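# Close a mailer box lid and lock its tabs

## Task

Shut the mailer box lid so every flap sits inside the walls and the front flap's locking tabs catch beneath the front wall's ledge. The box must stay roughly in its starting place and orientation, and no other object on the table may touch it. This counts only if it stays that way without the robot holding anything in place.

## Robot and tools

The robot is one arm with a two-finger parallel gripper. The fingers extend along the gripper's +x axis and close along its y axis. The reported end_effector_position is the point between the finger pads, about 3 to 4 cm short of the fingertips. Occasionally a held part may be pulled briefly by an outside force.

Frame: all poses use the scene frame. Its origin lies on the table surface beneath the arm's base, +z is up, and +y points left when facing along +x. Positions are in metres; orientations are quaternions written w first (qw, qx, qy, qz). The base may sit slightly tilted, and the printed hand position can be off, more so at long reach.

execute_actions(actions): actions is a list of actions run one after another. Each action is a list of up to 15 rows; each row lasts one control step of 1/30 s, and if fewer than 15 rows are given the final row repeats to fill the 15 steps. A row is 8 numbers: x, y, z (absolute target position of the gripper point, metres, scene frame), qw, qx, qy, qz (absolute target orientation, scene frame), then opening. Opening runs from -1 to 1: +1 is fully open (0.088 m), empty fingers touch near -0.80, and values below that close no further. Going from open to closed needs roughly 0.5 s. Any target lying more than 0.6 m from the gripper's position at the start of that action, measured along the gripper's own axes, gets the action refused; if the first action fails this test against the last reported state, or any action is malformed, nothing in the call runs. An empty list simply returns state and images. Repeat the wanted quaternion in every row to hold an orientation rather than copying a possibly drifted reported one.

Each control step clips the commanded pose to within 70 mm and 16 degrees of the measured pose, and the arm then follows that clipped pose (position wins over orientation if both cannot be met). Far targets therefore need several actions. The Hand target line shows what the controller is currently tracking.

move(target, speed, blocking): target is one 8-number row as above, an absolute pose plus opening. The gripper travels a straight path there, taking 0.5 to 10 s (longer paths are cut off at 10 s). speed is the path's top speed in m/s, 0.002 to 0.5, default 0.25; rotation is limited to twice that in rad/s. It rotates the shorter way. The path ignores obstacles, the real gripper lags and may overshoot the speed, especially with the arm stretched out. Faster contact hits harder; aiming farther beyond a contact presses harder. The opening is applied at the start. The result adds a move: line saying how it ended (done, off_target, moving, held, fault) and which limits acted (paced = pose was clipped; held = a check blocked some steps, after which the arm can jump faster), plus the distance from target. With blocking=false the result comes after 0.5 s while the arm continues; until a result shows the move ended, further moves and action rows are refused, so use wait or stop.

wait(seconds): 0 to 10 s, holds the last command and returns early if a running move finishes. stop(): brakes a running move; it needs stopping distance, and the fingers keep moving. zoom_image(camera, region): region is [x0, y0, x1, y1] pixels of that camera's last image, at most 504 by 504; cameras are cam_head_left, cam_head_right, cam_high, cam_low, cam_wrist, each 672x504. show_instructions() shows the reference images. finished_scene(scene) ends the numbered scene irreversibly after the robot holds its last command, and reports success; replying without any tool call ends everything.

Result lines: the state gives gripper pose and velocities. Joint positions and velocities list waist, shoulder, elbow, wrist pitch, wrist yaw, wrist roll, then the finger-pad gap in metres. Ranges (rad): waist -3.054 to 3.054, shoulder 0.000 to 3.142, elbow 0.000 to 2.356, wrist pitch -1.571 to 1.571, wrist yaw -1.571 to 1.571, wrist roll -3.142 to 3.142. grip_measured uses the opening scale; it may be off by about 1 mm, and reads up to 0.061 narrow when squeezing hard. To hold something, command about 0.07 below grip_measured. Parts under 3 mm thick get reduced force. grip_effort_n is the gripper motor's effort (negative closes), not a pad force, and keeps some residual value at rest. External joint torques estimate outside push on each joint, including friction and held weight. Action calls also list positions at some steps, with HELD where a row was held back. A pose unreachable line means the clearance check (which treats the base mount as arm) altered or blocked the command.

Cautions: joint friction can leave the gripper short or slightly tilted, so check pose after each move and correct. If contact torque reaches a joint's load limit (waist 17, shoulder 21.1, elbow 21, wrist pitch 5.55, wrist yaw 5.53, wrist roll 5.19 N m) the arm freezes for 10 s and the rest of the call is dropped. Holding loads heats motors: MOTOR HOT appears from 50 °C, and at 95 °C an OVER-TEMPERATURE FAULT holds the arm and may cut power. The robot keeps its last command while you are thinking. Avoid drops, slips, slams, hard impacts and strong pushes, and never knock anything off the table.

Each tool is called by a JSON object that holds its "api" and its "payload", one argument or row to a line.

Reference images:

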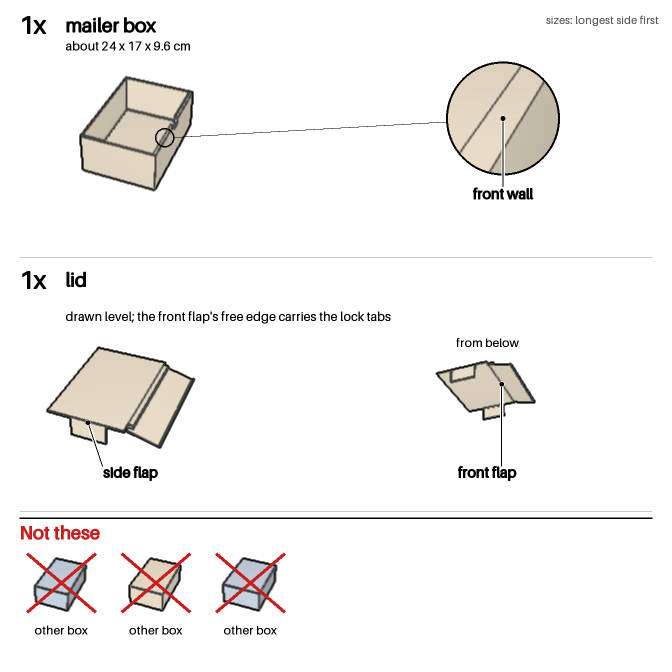

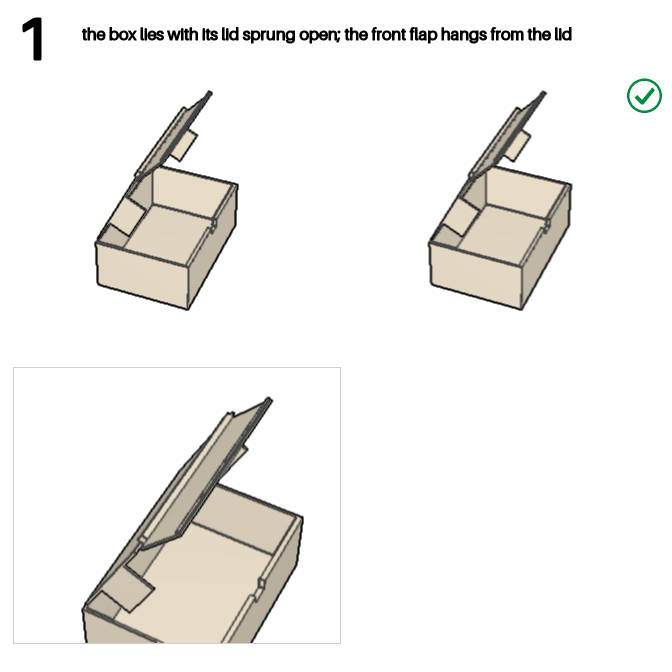

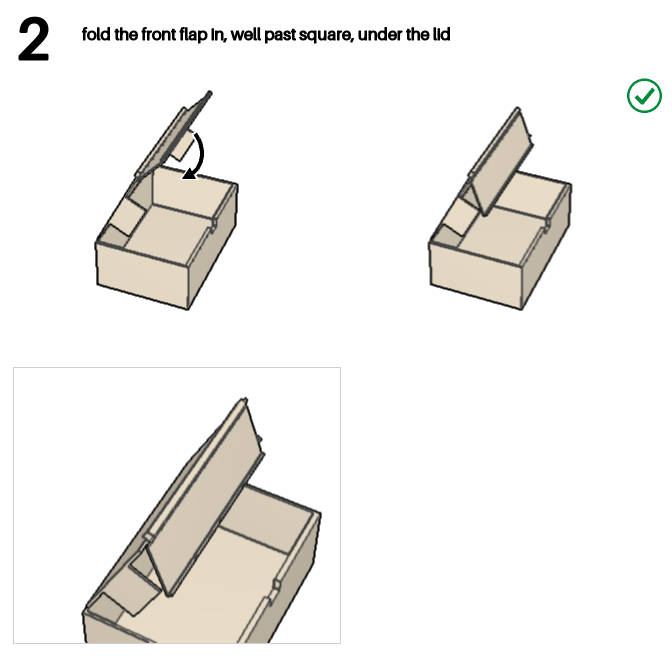

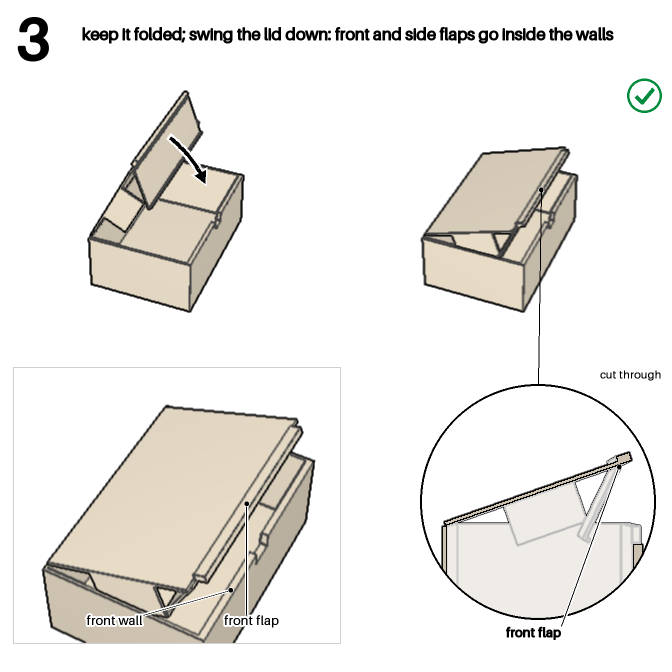

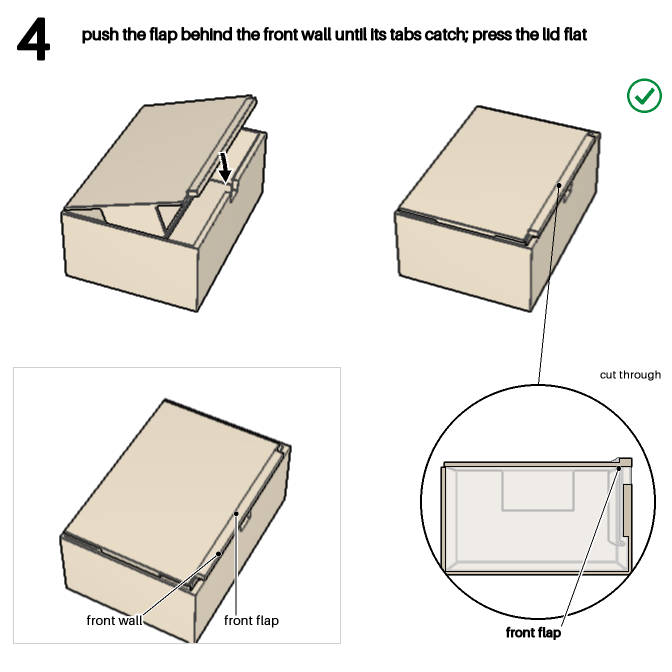

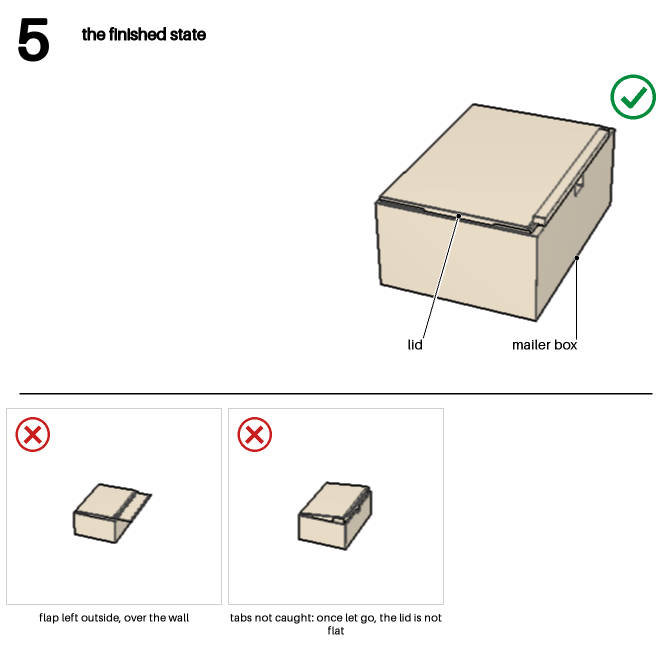

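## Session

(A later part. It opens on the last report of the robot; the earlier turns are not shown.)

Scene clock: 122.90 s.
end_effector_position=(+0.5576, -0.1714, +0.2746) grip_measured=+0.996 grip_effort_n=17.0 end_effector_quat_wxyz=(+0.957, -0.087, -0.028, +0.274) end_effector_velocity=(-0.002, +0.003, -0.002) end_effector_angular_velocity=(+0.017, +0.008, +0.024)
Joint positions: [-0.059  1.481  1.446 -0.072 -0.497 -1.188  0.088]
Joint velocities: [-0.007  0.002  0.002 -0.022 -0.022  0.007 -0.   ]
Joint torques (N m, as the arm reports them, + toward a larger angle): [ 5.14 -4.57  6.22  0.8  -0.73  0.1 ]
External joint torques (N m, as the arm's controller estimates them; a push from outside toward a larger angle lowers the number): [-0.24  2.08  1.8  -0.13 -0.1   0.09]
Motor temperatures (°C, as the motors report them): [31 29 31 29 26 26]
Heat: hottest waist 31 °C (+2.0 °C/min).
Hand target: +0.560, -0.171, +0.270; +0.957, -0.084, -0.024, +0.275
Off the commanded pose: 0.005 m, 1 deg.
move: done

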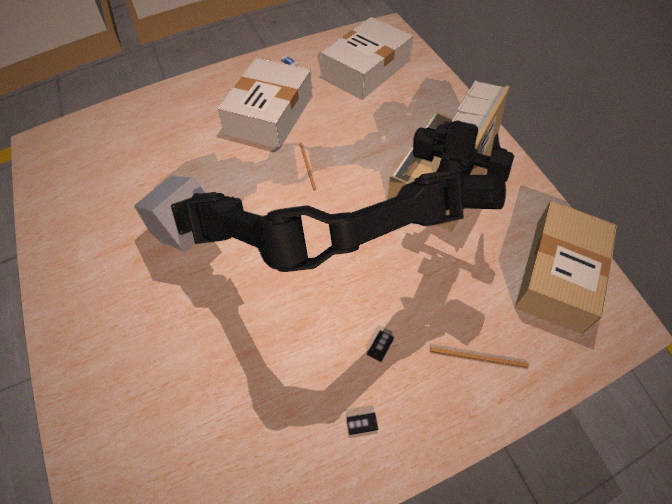

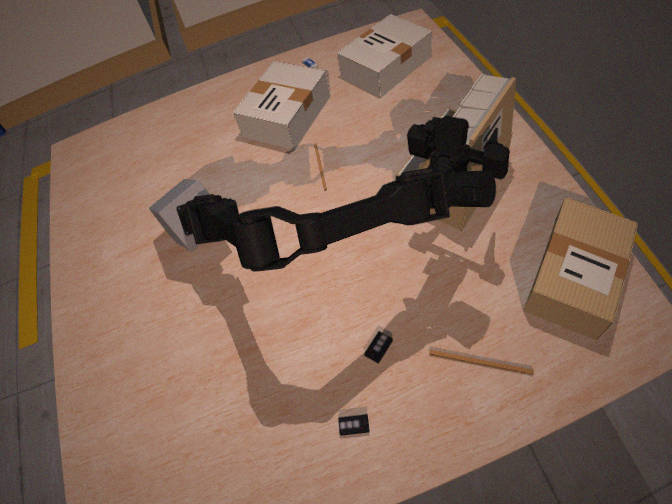

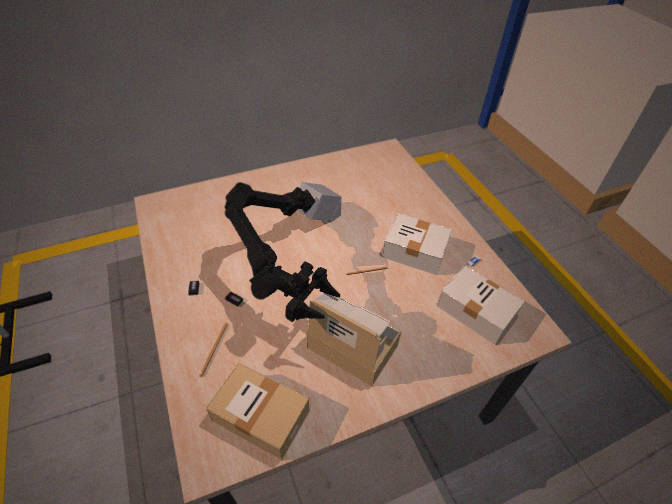

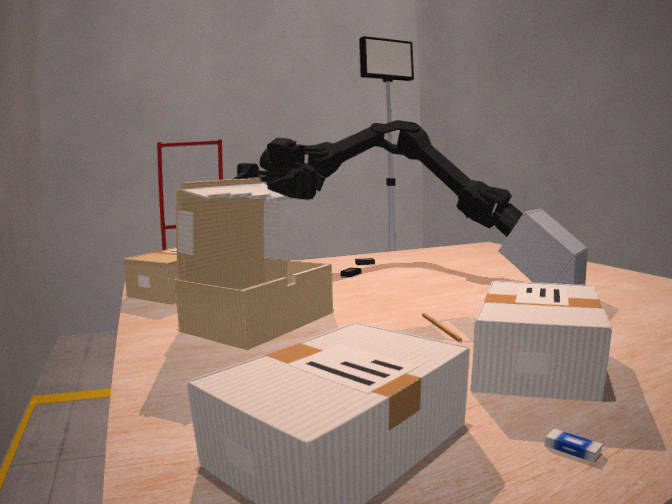

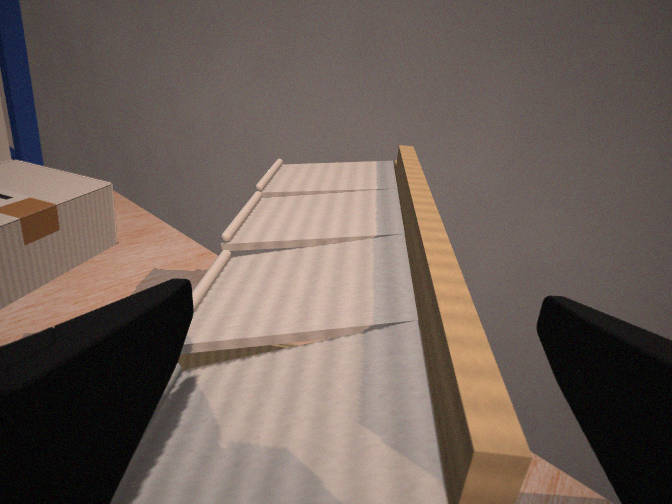

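Now close partially and lower a bit.

{"api": "execute_actions", "payload": {
  "actions": [
    [[0.56,-0.171,0.266,0.957,-0.084,-0.024,0.275,0.6]],
    [[0.56,-0.171,0.26,0.957,-0.084,-0.024,0.275,0.3]],
    [[0.56,-0.171,0.254,0.957,-0.084,-0.024,0.275,0.0]],
    [[0.56,-0.171,0.25,0.957,-0.084,-0.024,0.275,-0.2]]
  ]
}}

Scene clock: 129.50 s.
end_effector_position=(+0.5593, -0.1759, +0.2599) grip_measured=-0.193 grip_effort_n=-11.9 end_effector_quat_wxyz=(+0.958, -0.085, -0.032, +0.270) end_effector_velocity=(-0.002, +0.002, -0.004) end_effector_angular_velocity=(-0.006, +0.018, +0.011)
Joint positions: [-0.103  1.499  1.436 -0.034 -0.546 -1.186  0.03 ]
Joint velocities: [-0.002 -0.002 -0.002 -0.022  0.007 -0.007 -0.002]
Joint torques (N m, as the arm reports them, + toward a larger angle): [ 5.   -4.59  4.29  1.16 -0.66 -0.14]
External joint torques (N m, as the arm's controller estimates them; a push from outside toward a larger angle lowers the number): [-0.48  2.36 -0.12  0.24 -0.02 -0.16]
External joint torques at the end of the 1st action: [-0.31  2.02  1.14  0.28 -0.06  0.05]
External joint torques at the end of the 2nd action: [-0.35  2.19  0.04  0.16 -0.13 -0.04]
External joint torques at the end of the 3rd action: [-0.53  2.4  -0.31  0.11  0.04 -0.09]
Motor temperatures (°C, as the motors report them): [31 29 31 29 26 26]
Heat: hottest waist 31 °C (+2.0 °C/min).
Hand target: +0.560, -0.171, +0.250; +0.957, -0.084, -0.024, +0.275
Off the commanded pose: 0.011 m, 1 deg.
Step readings (end_effector_position; steps 1 to 15: 1st action; 16 to 30: 2nd action; 31 to 45: 3rd action; 46 to 60: 4th action):
0: (+0.5577, -0.1717, +0.2745)
1: (+0.5577, -0.1715, +0.2742)
2: (+0.5577, -0.1717, +0.2738)
4: (+0.5577, -0.1719, +0.2726)
8: (+0.5579, -0.1722, +0.2713)
15: (+0.5579, -0.1724, +0.2715)
16: (+0.5580, -0.1724, +0.2713)
17: (+0.5582, -0.1730, +0.2709)
19: (+0.5588, -0.1745, +0.2694)
23: (+0.5590, -0.1748, +0.2679)
30: (+0.5592, -0.1752, +0.2678)
31: (+0.5593, -0.1752, +0.2675)
32: (+0.5593, -0.1752, +0.2672)
34: (+0.5594, -0.1758, +0.2662)
38: (+0.5593, -0.1760, +0.2655)
45: (+0.5593, -0.1761, +0.2651)
46: (+0.5594, -0.1760, +0.2649)
47: (+0.5593, -0.1761, +0.2646)
49: (+0.5593, -0.1762, +0.2632)
53: (+0.5592, -0.1756, +0.2605)
60: end_effector_position above

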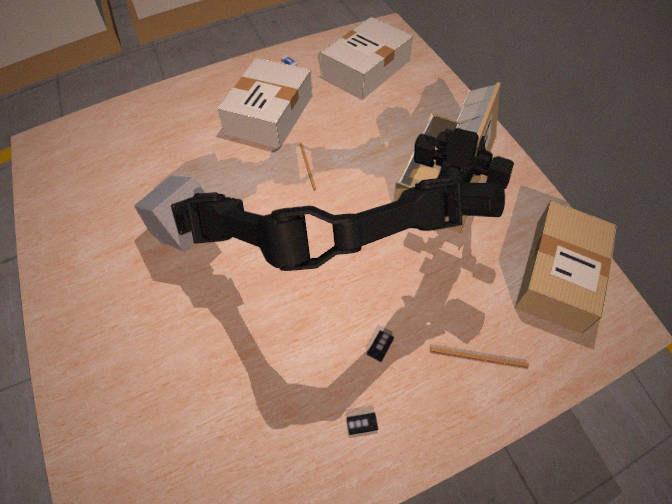

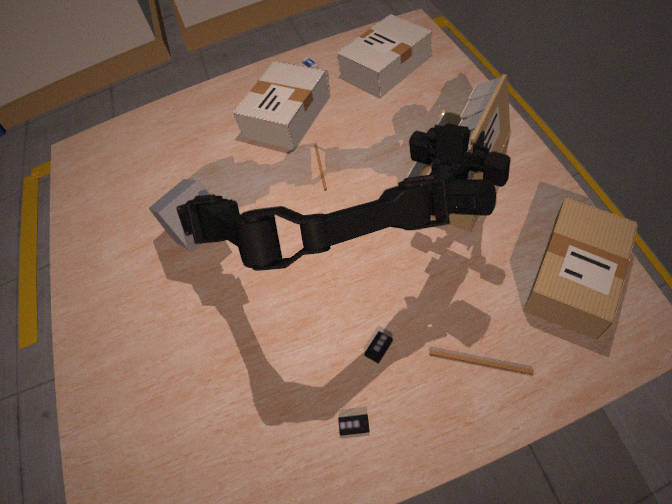

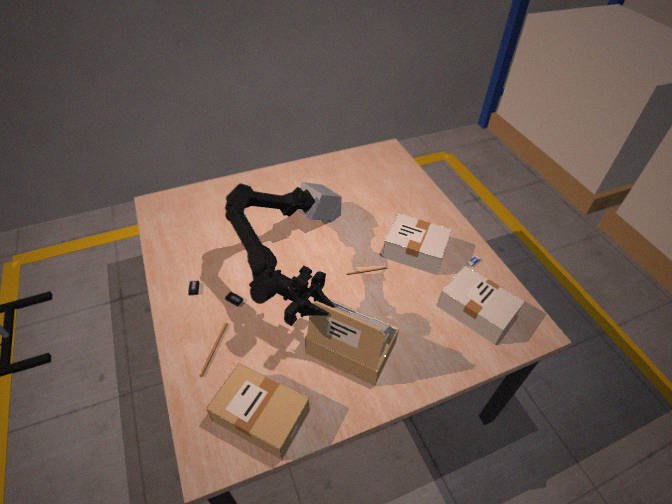

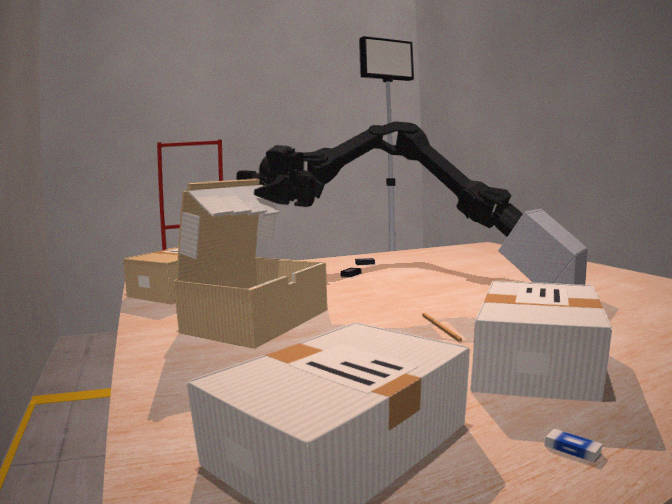

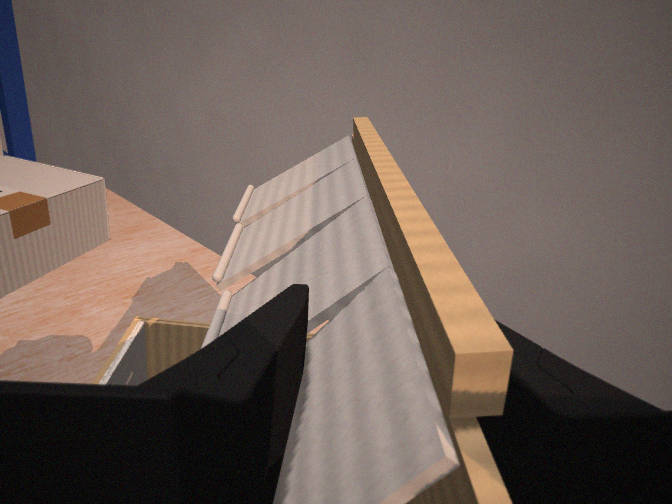

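{"api": "move", "payload": {
  "target": [0.531,-0.134,0.229,0.928,-0.249,-0.071,0.267,-0.2],
  "speed": 0.08
}}

{"api": "move", "payload": {
  "target": [0.508,-0.104,0.188,0.871,-0.406,-0.117,0.25,-0.2],
  "speed": 0.08
}}

Scene clock: 141.33 s.
end_effector_position=(+0.5329, -0.1344, +0.2286) grip_measured=-0.198 grip_effort_n=-10.9 end_effector_quat_wxyz=(+0.929, -0.246, -0.070, +0.268) end_effector_velocity=(-0.004, +0.005, -0.006) end_effector_angular_velocity=(-0.031, +0.002, +0.011)
Joint positions: [-0.102  1.458  1.184  0.156 -0.535 -1.532  0.029]
Joint velocities: [-0.002 -0.002 -0.017 -0.007  0.007 -0.037 -0.   ]
Joint torques (N m, as the arm reports them, + toward a larger angle): [ 5.74 -6.22  3.83  1.05 -0.66 -0.13]
External joint torques (N m, as the arm's controller estimates them; a push from outside toward a larger angle lowers the number): [ 0.48  0.07 -0.16  0.15 -0.03 -0.17]
Motor temperatures (°C, as the motors report them): [32 30 30 29 26 26]
Heat: hottest waist 32 °C (+2.0 °C/min).
Hand target: +0.531, -0.134, +0.229; +0.928, -0.249, -0.071, +0.267
Off the commanded pose: 0.002 m, 0 deg.
move: done

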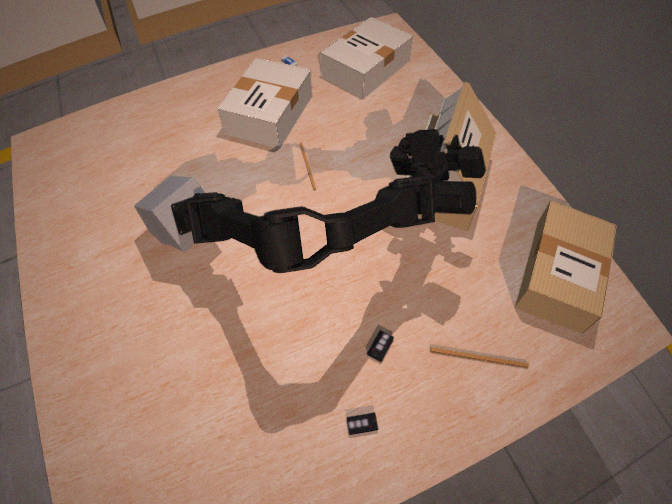

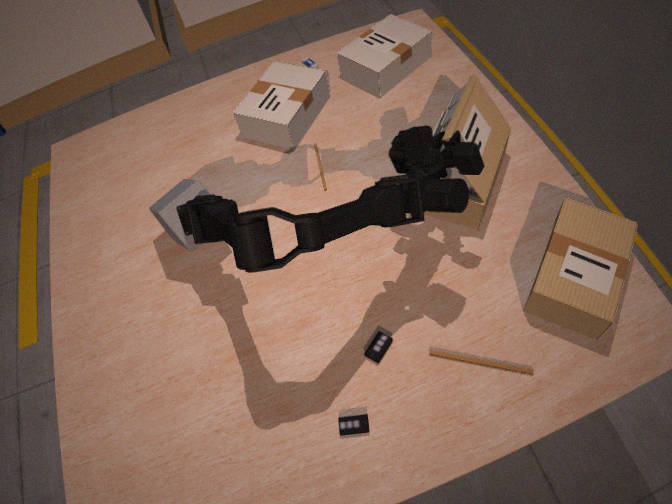

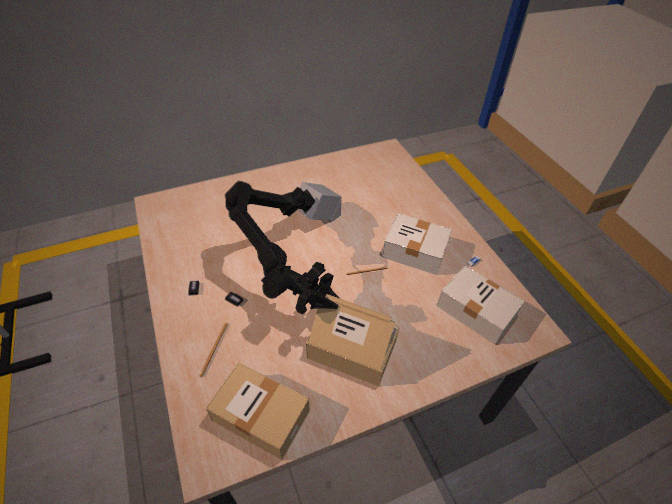

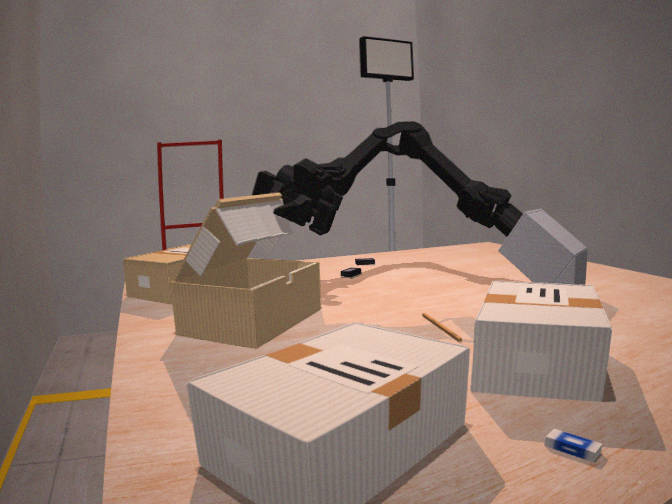

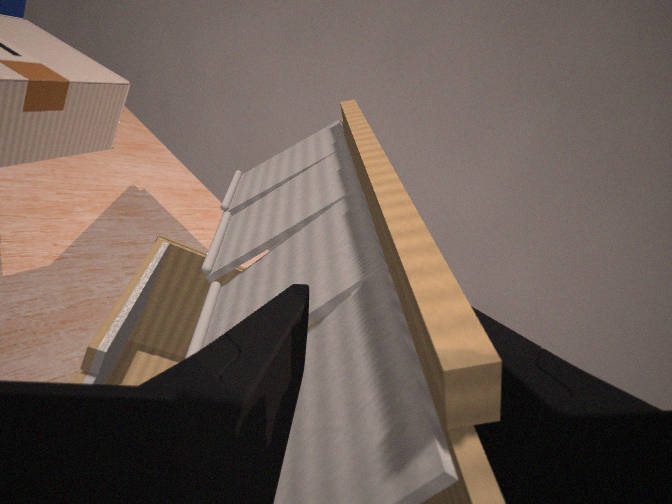

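Scene clock: 143.87 s.
end_effector_position=(+0.5100, -0.1111, +0.1923) grip_measured=-0.198 grip_effort_n=-10.9 end_effector_quat_wxyz=(+0.873, -0.408, -0.114, +0.242) end_effector_velocity=(-0.001, +0.002, -0.002) end_effector_angular_velocity=(-0.016, -0.013, +0.004)
Joint positions: [-0.15   1.465  0.99   0.375 -0.575 -1.885  0.029]
Joint velocities: [-0.002  0.002 -0.007  0.007 -0.007 -0.022 -0.   ]
Joint torques (N m, as the arm reports them, + toward a larger angle): [ 5.42 -4.35  3.01  0.99 -1.01 -0.11]
External joint torques (N m, as the arm's controller estimates them; a push from outside toward a larger angle lowers the number): [ 0.32  1.79 -0.51  0.09 -0.37 -0.16]
Motor temperatures (°C, as the motors report them): [32 30 30 29 26 26]
Heat: hottest waist 32 °C (+2.0 °C/min).
Hand target: +0.508, -0.104, +0.188; +0.871, -0.406, -0.117, +0.250
Off the commanded pose: 0.009 m, 1 deg.
move: off_target

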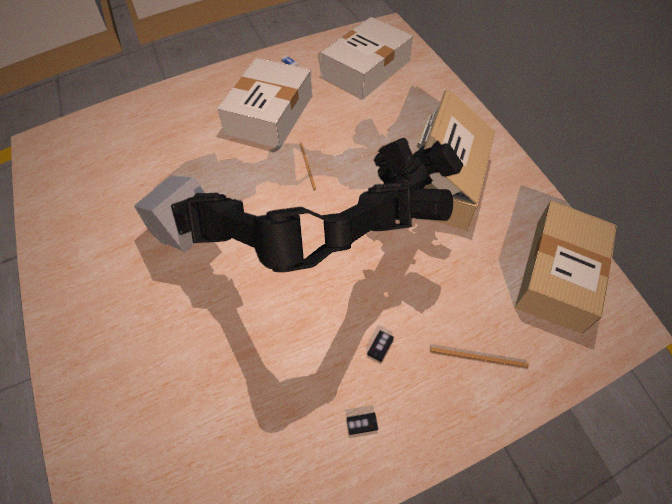

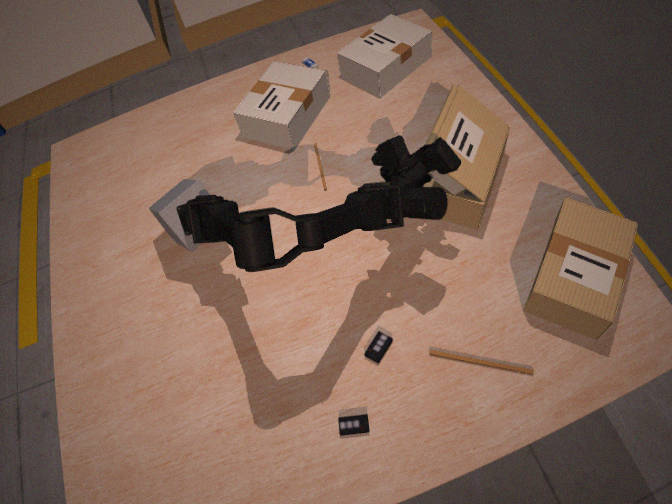

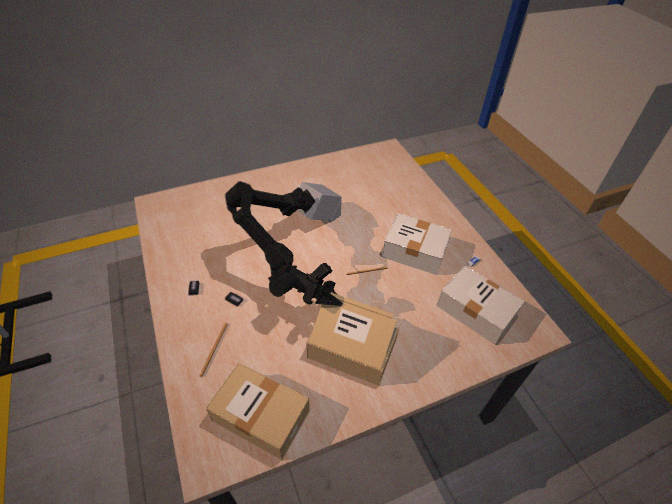

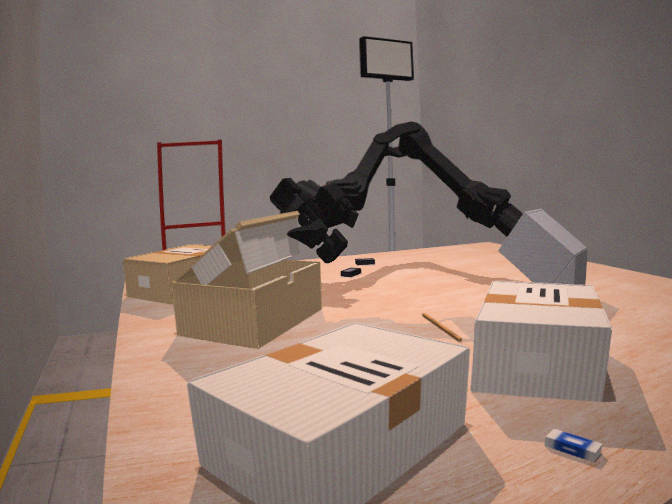

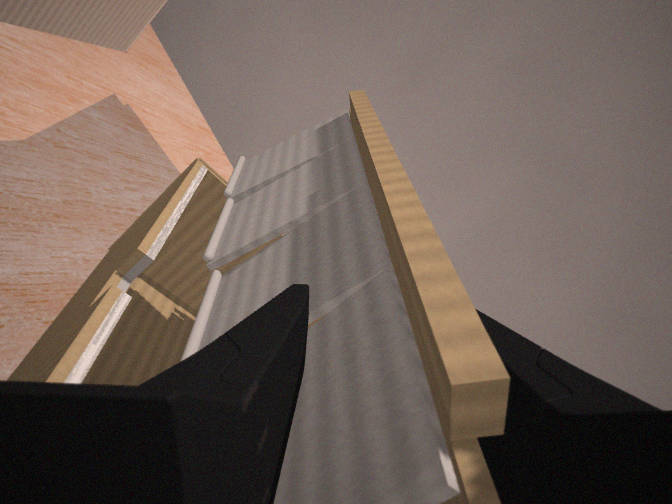

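{"api": "move", "payload": {
  "target": [0.498,-0.097,0.157,0.852,-0.444,-0.127,0.245,-0.2],
  "speed": 0.03
}}

{"api": "zoom_image", "payload": {
  "camera": "cam_low",
  "region": [150,180,390,360]
}}

{"api": "zoom_image", "payload": {
  "camera": "cam_head_right",
  "region": [340,70,560,250]
}}

Scene clock: 150.27 s.
end_effector_position=(+0.4999, -0.1023, +0.1670) grip_measured=-0.198 grip_effort_n=-10.9 end_effector_quat_wxyz=(+0.853, -0.445, -0.133, +0.237) end_effector_velocity=(-0.002, +0.001, -0.001) end_effector_angular_velocity=(-0.023, -0.028, +0.008)
Joint positions: [-0.203  1.509  0.928  0.478 -0.645 -1.983  0.029]
Joint velocities: [-0.007  0.002 -0.007  0.007 -0.022 -0.037 -0.   ]
Joint torques (N m, as the arm reports them, + toward a larger angle): [ 4.52 -3.57  2.91  1.04 -0.6  -0.14]
External joint torques (N m, as the arm's controller estimates them; a push from outside toward a larger angle lowers the number): [-0.52  2.71 -0.26  0.15  0.04 -0.19]
Motor temperatures (°C, as the motors report them): [32 30 30 29 26 26]
Heat: hottest waist 32 °C (+2.0 °C/min).
Hand target: +0.498, -0.097, +0.157; +0.852, -0.444, -0.127, +0.245
Off the commanded pose: 0.011 m, 1 deg.
move: off_target

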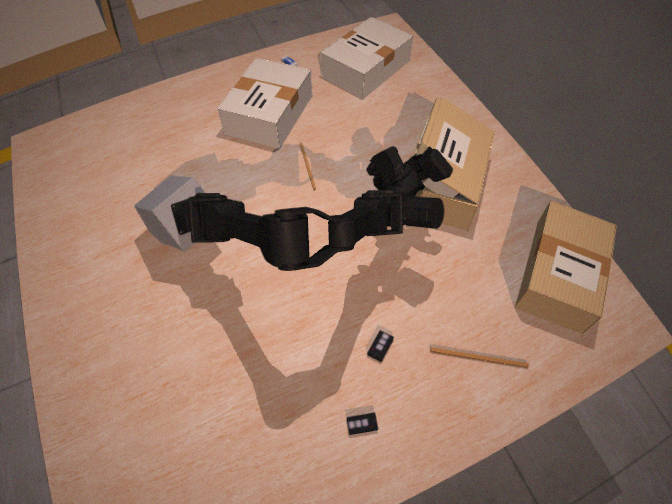

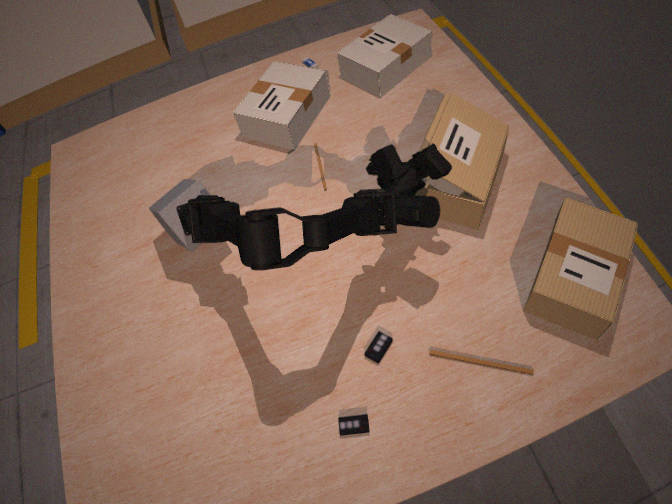

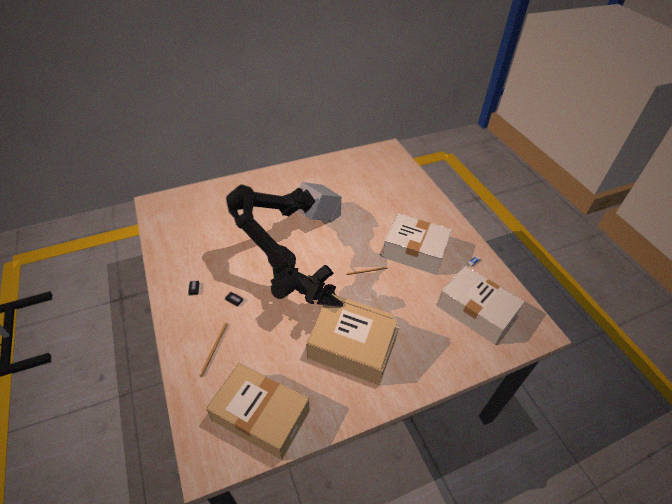

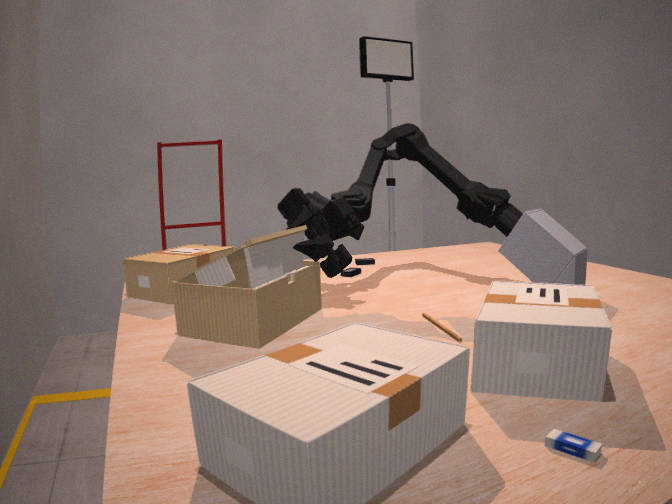

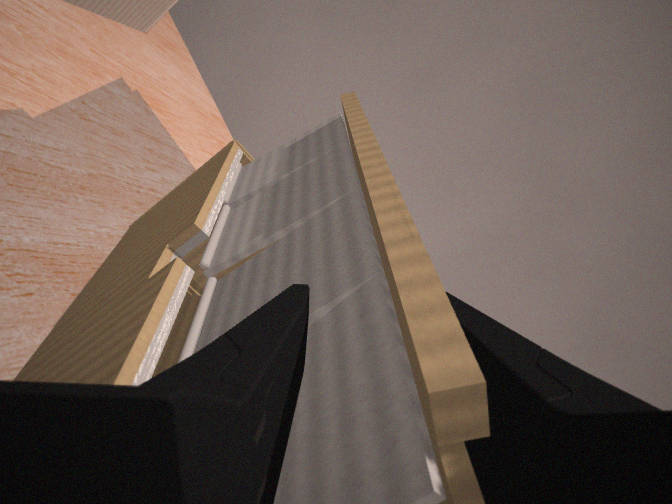

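Region (150, 180, 390, 360) of cam_low's 672x504 image, scaled by 2.100, with more detail than that image has; it fills the top 378 rows of this view, and the rest is white.

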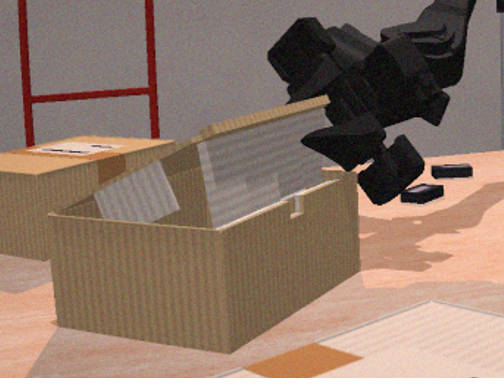

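Region (340, 70, 560, 250) of cam_head_right's 672x504 image, scaled by 2.291, with more detail than that image has; it fills the top 412 rows of this view, and the rest is white.

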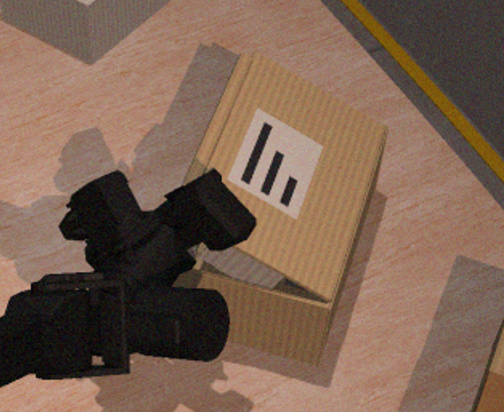

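{"api": "move", "payload": {
  "target": [0.492,-0.092,0.15,0.928,-0.249,-0.071,0.267,-0.15],
  "speed": 0.1
}}

{"api": "move", "payload": {
  "target": [0.486,-0.086,0.145,0.957,-0.084,-0.024,0.275,0.4],
  "speed": 0.1
}}

Scene clock: 158.20 s.
end_effector_position=(+0.4957, -0.0987, +0.1593) grip_measured=-0.150 grip_effort_n=6.7 end_effector_quat_wxyz=(+0.926, -0.267, -0.081, +0.256) end_effector_velocity=(-0.001, -0.002, -0.003) end_effector_angular_velocity=(+0.012, +0.021, -0.009)
Joint positions: [-0.214  1.52   0.898  0.523 -0.65  -1.579  0.032]
Joint velocities: [-0.007 -0.002 -0.007  0.007  0.007  0.022  0.   ]
Joint torques (N m, as the arm reports them, + toward a larger angle): [ 4.5  -3.73  2.17  0.79 -0.87  0.81]
External joint torques (N m, as the arm's controller estimates them; a push from outside toward a larger angle lowers the number): [-0.51  2.49 -0.79 -0.1  -0.23  0.77]
Motor temperatures (°C, as the motors report them): [32 30 30 29 26 26]
Heat: hottest waist 32 °C (+1.0 °C/min).
Hand target: +0.492, -0.092, +0.150; +0.928, -0.249, -0.071, +0.267
Off the commanded pose: 0.012 m, 3 deg.
move: off_target

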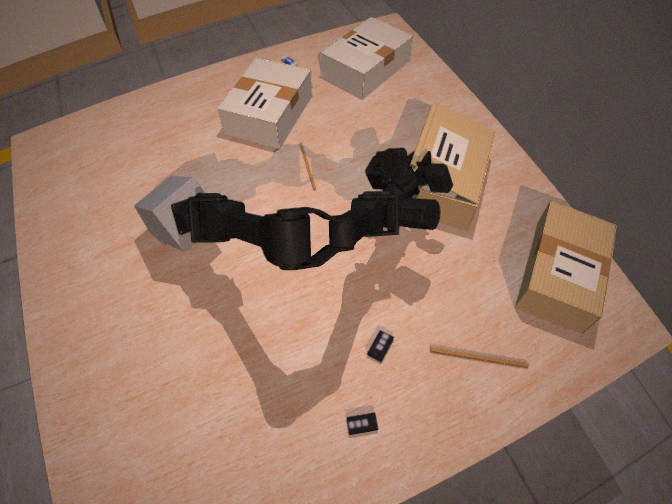

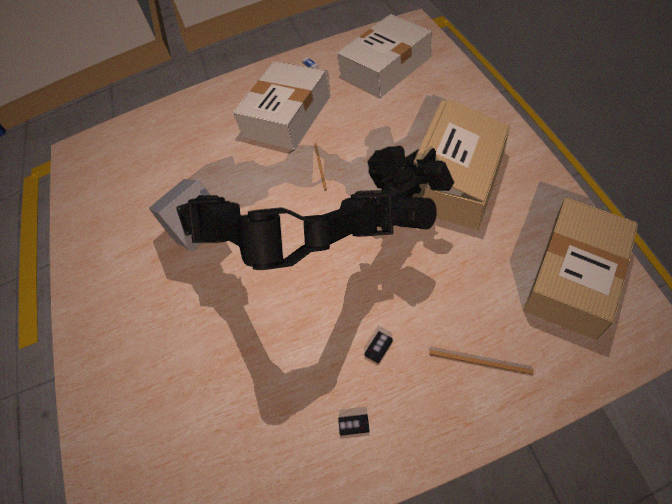

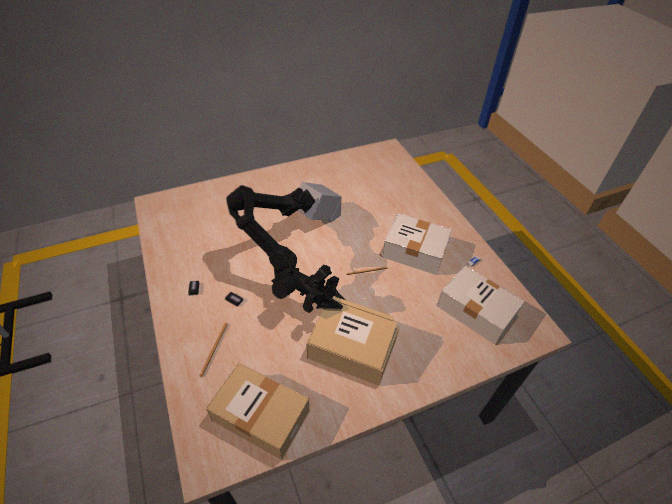

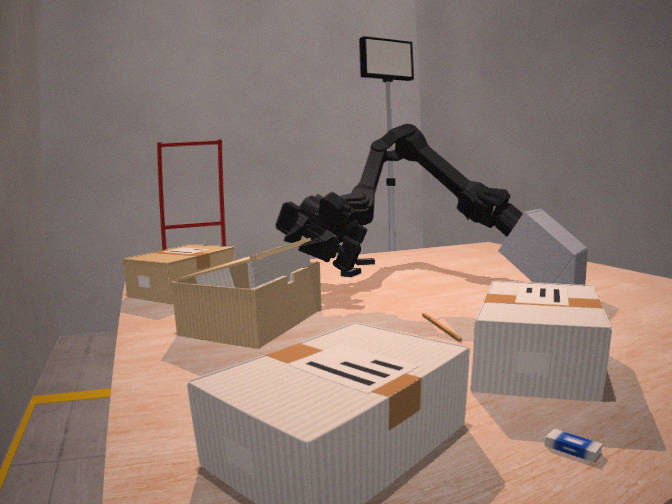

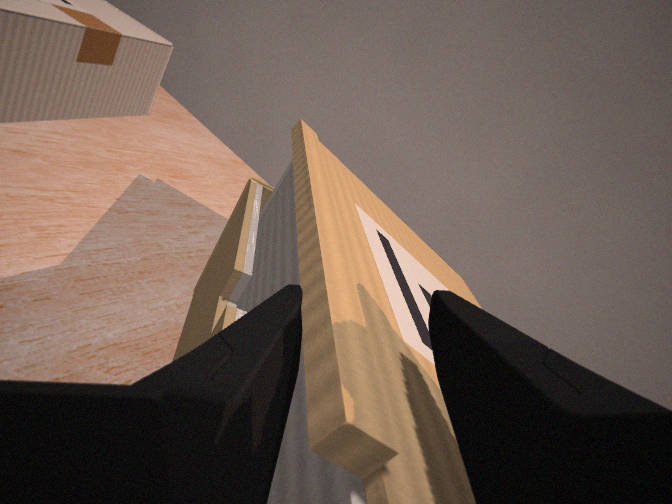

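Scene clock: 160.50 s.
end_effector_position=(+0.4885, -0.0911, +0.1507) grip_measured=+0.398 grip_effort_n=17.0 end_effector_quat_wxyz=(+0.958, -0.092, -0.029, +0.269) end_effector_velocity=(-0.002, +0.000, +0.000) end_effector_angular_velocity=(+0.008, -0.001, +0.001)
Joint positions: [-0.223  1.53   0.859  0.563 -0.655 -1.213  0.058]
Joint velocities: [-0.002 -0.002 -0.007  0.007 -0.007  0.007 -0.   ]
Joint torques (N m, as the arm reports them, + toward a larger angle): [ 4.95 -3.98  2.32  0.99 -0.83  0.21]
External joint torques (N m, as the arm's controller estimates them; a push from outside toward a larger angle lowers the number): [-0.03  2.11 -0.42  0.11 -0.19  0.19]
Motor temperatures (°C, as the motors report them): [32 30 30 29 26 26]
Heat: hottest waist 32 °C (+1.0 °C/min).
Hand target: +0.486, -0.086, +0.145; +0.957, -0.084, -0.024, +0.275
Off the commanded pose: 0.008 m, 1 deg.
move: done

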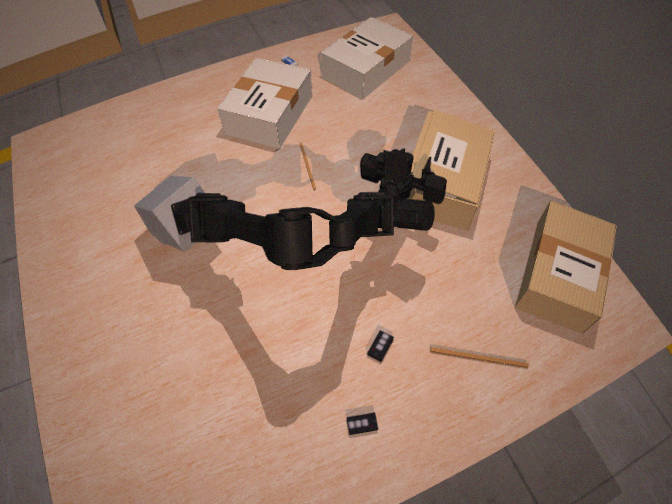

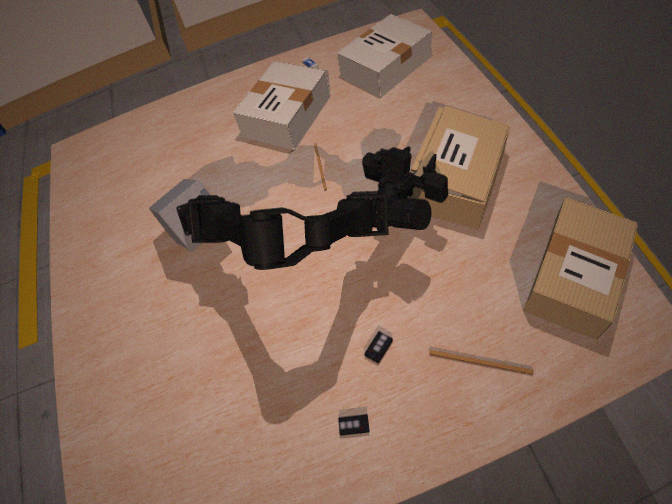

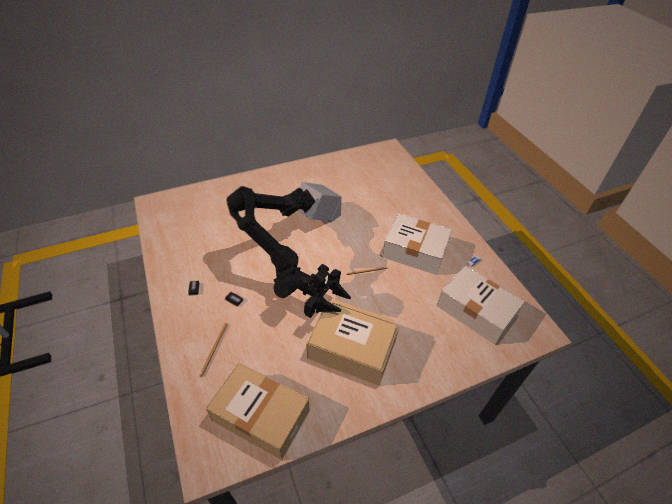

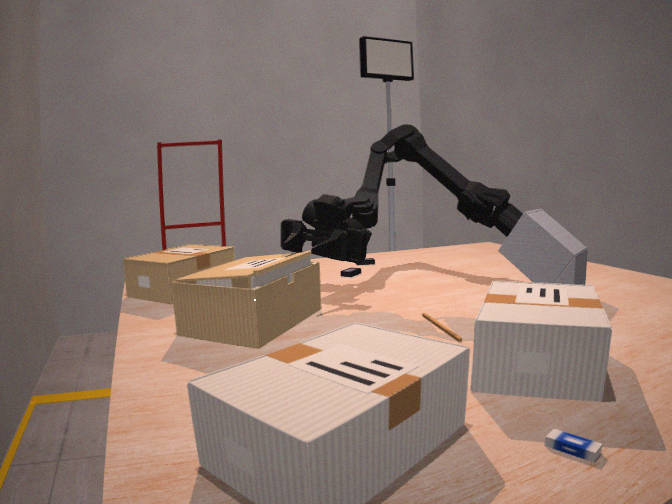

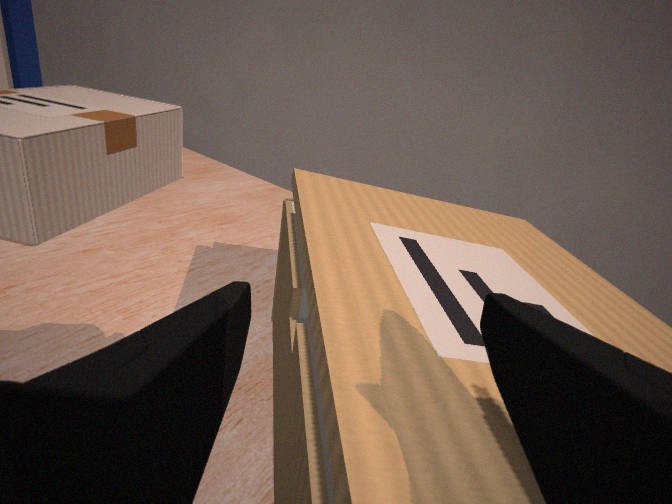

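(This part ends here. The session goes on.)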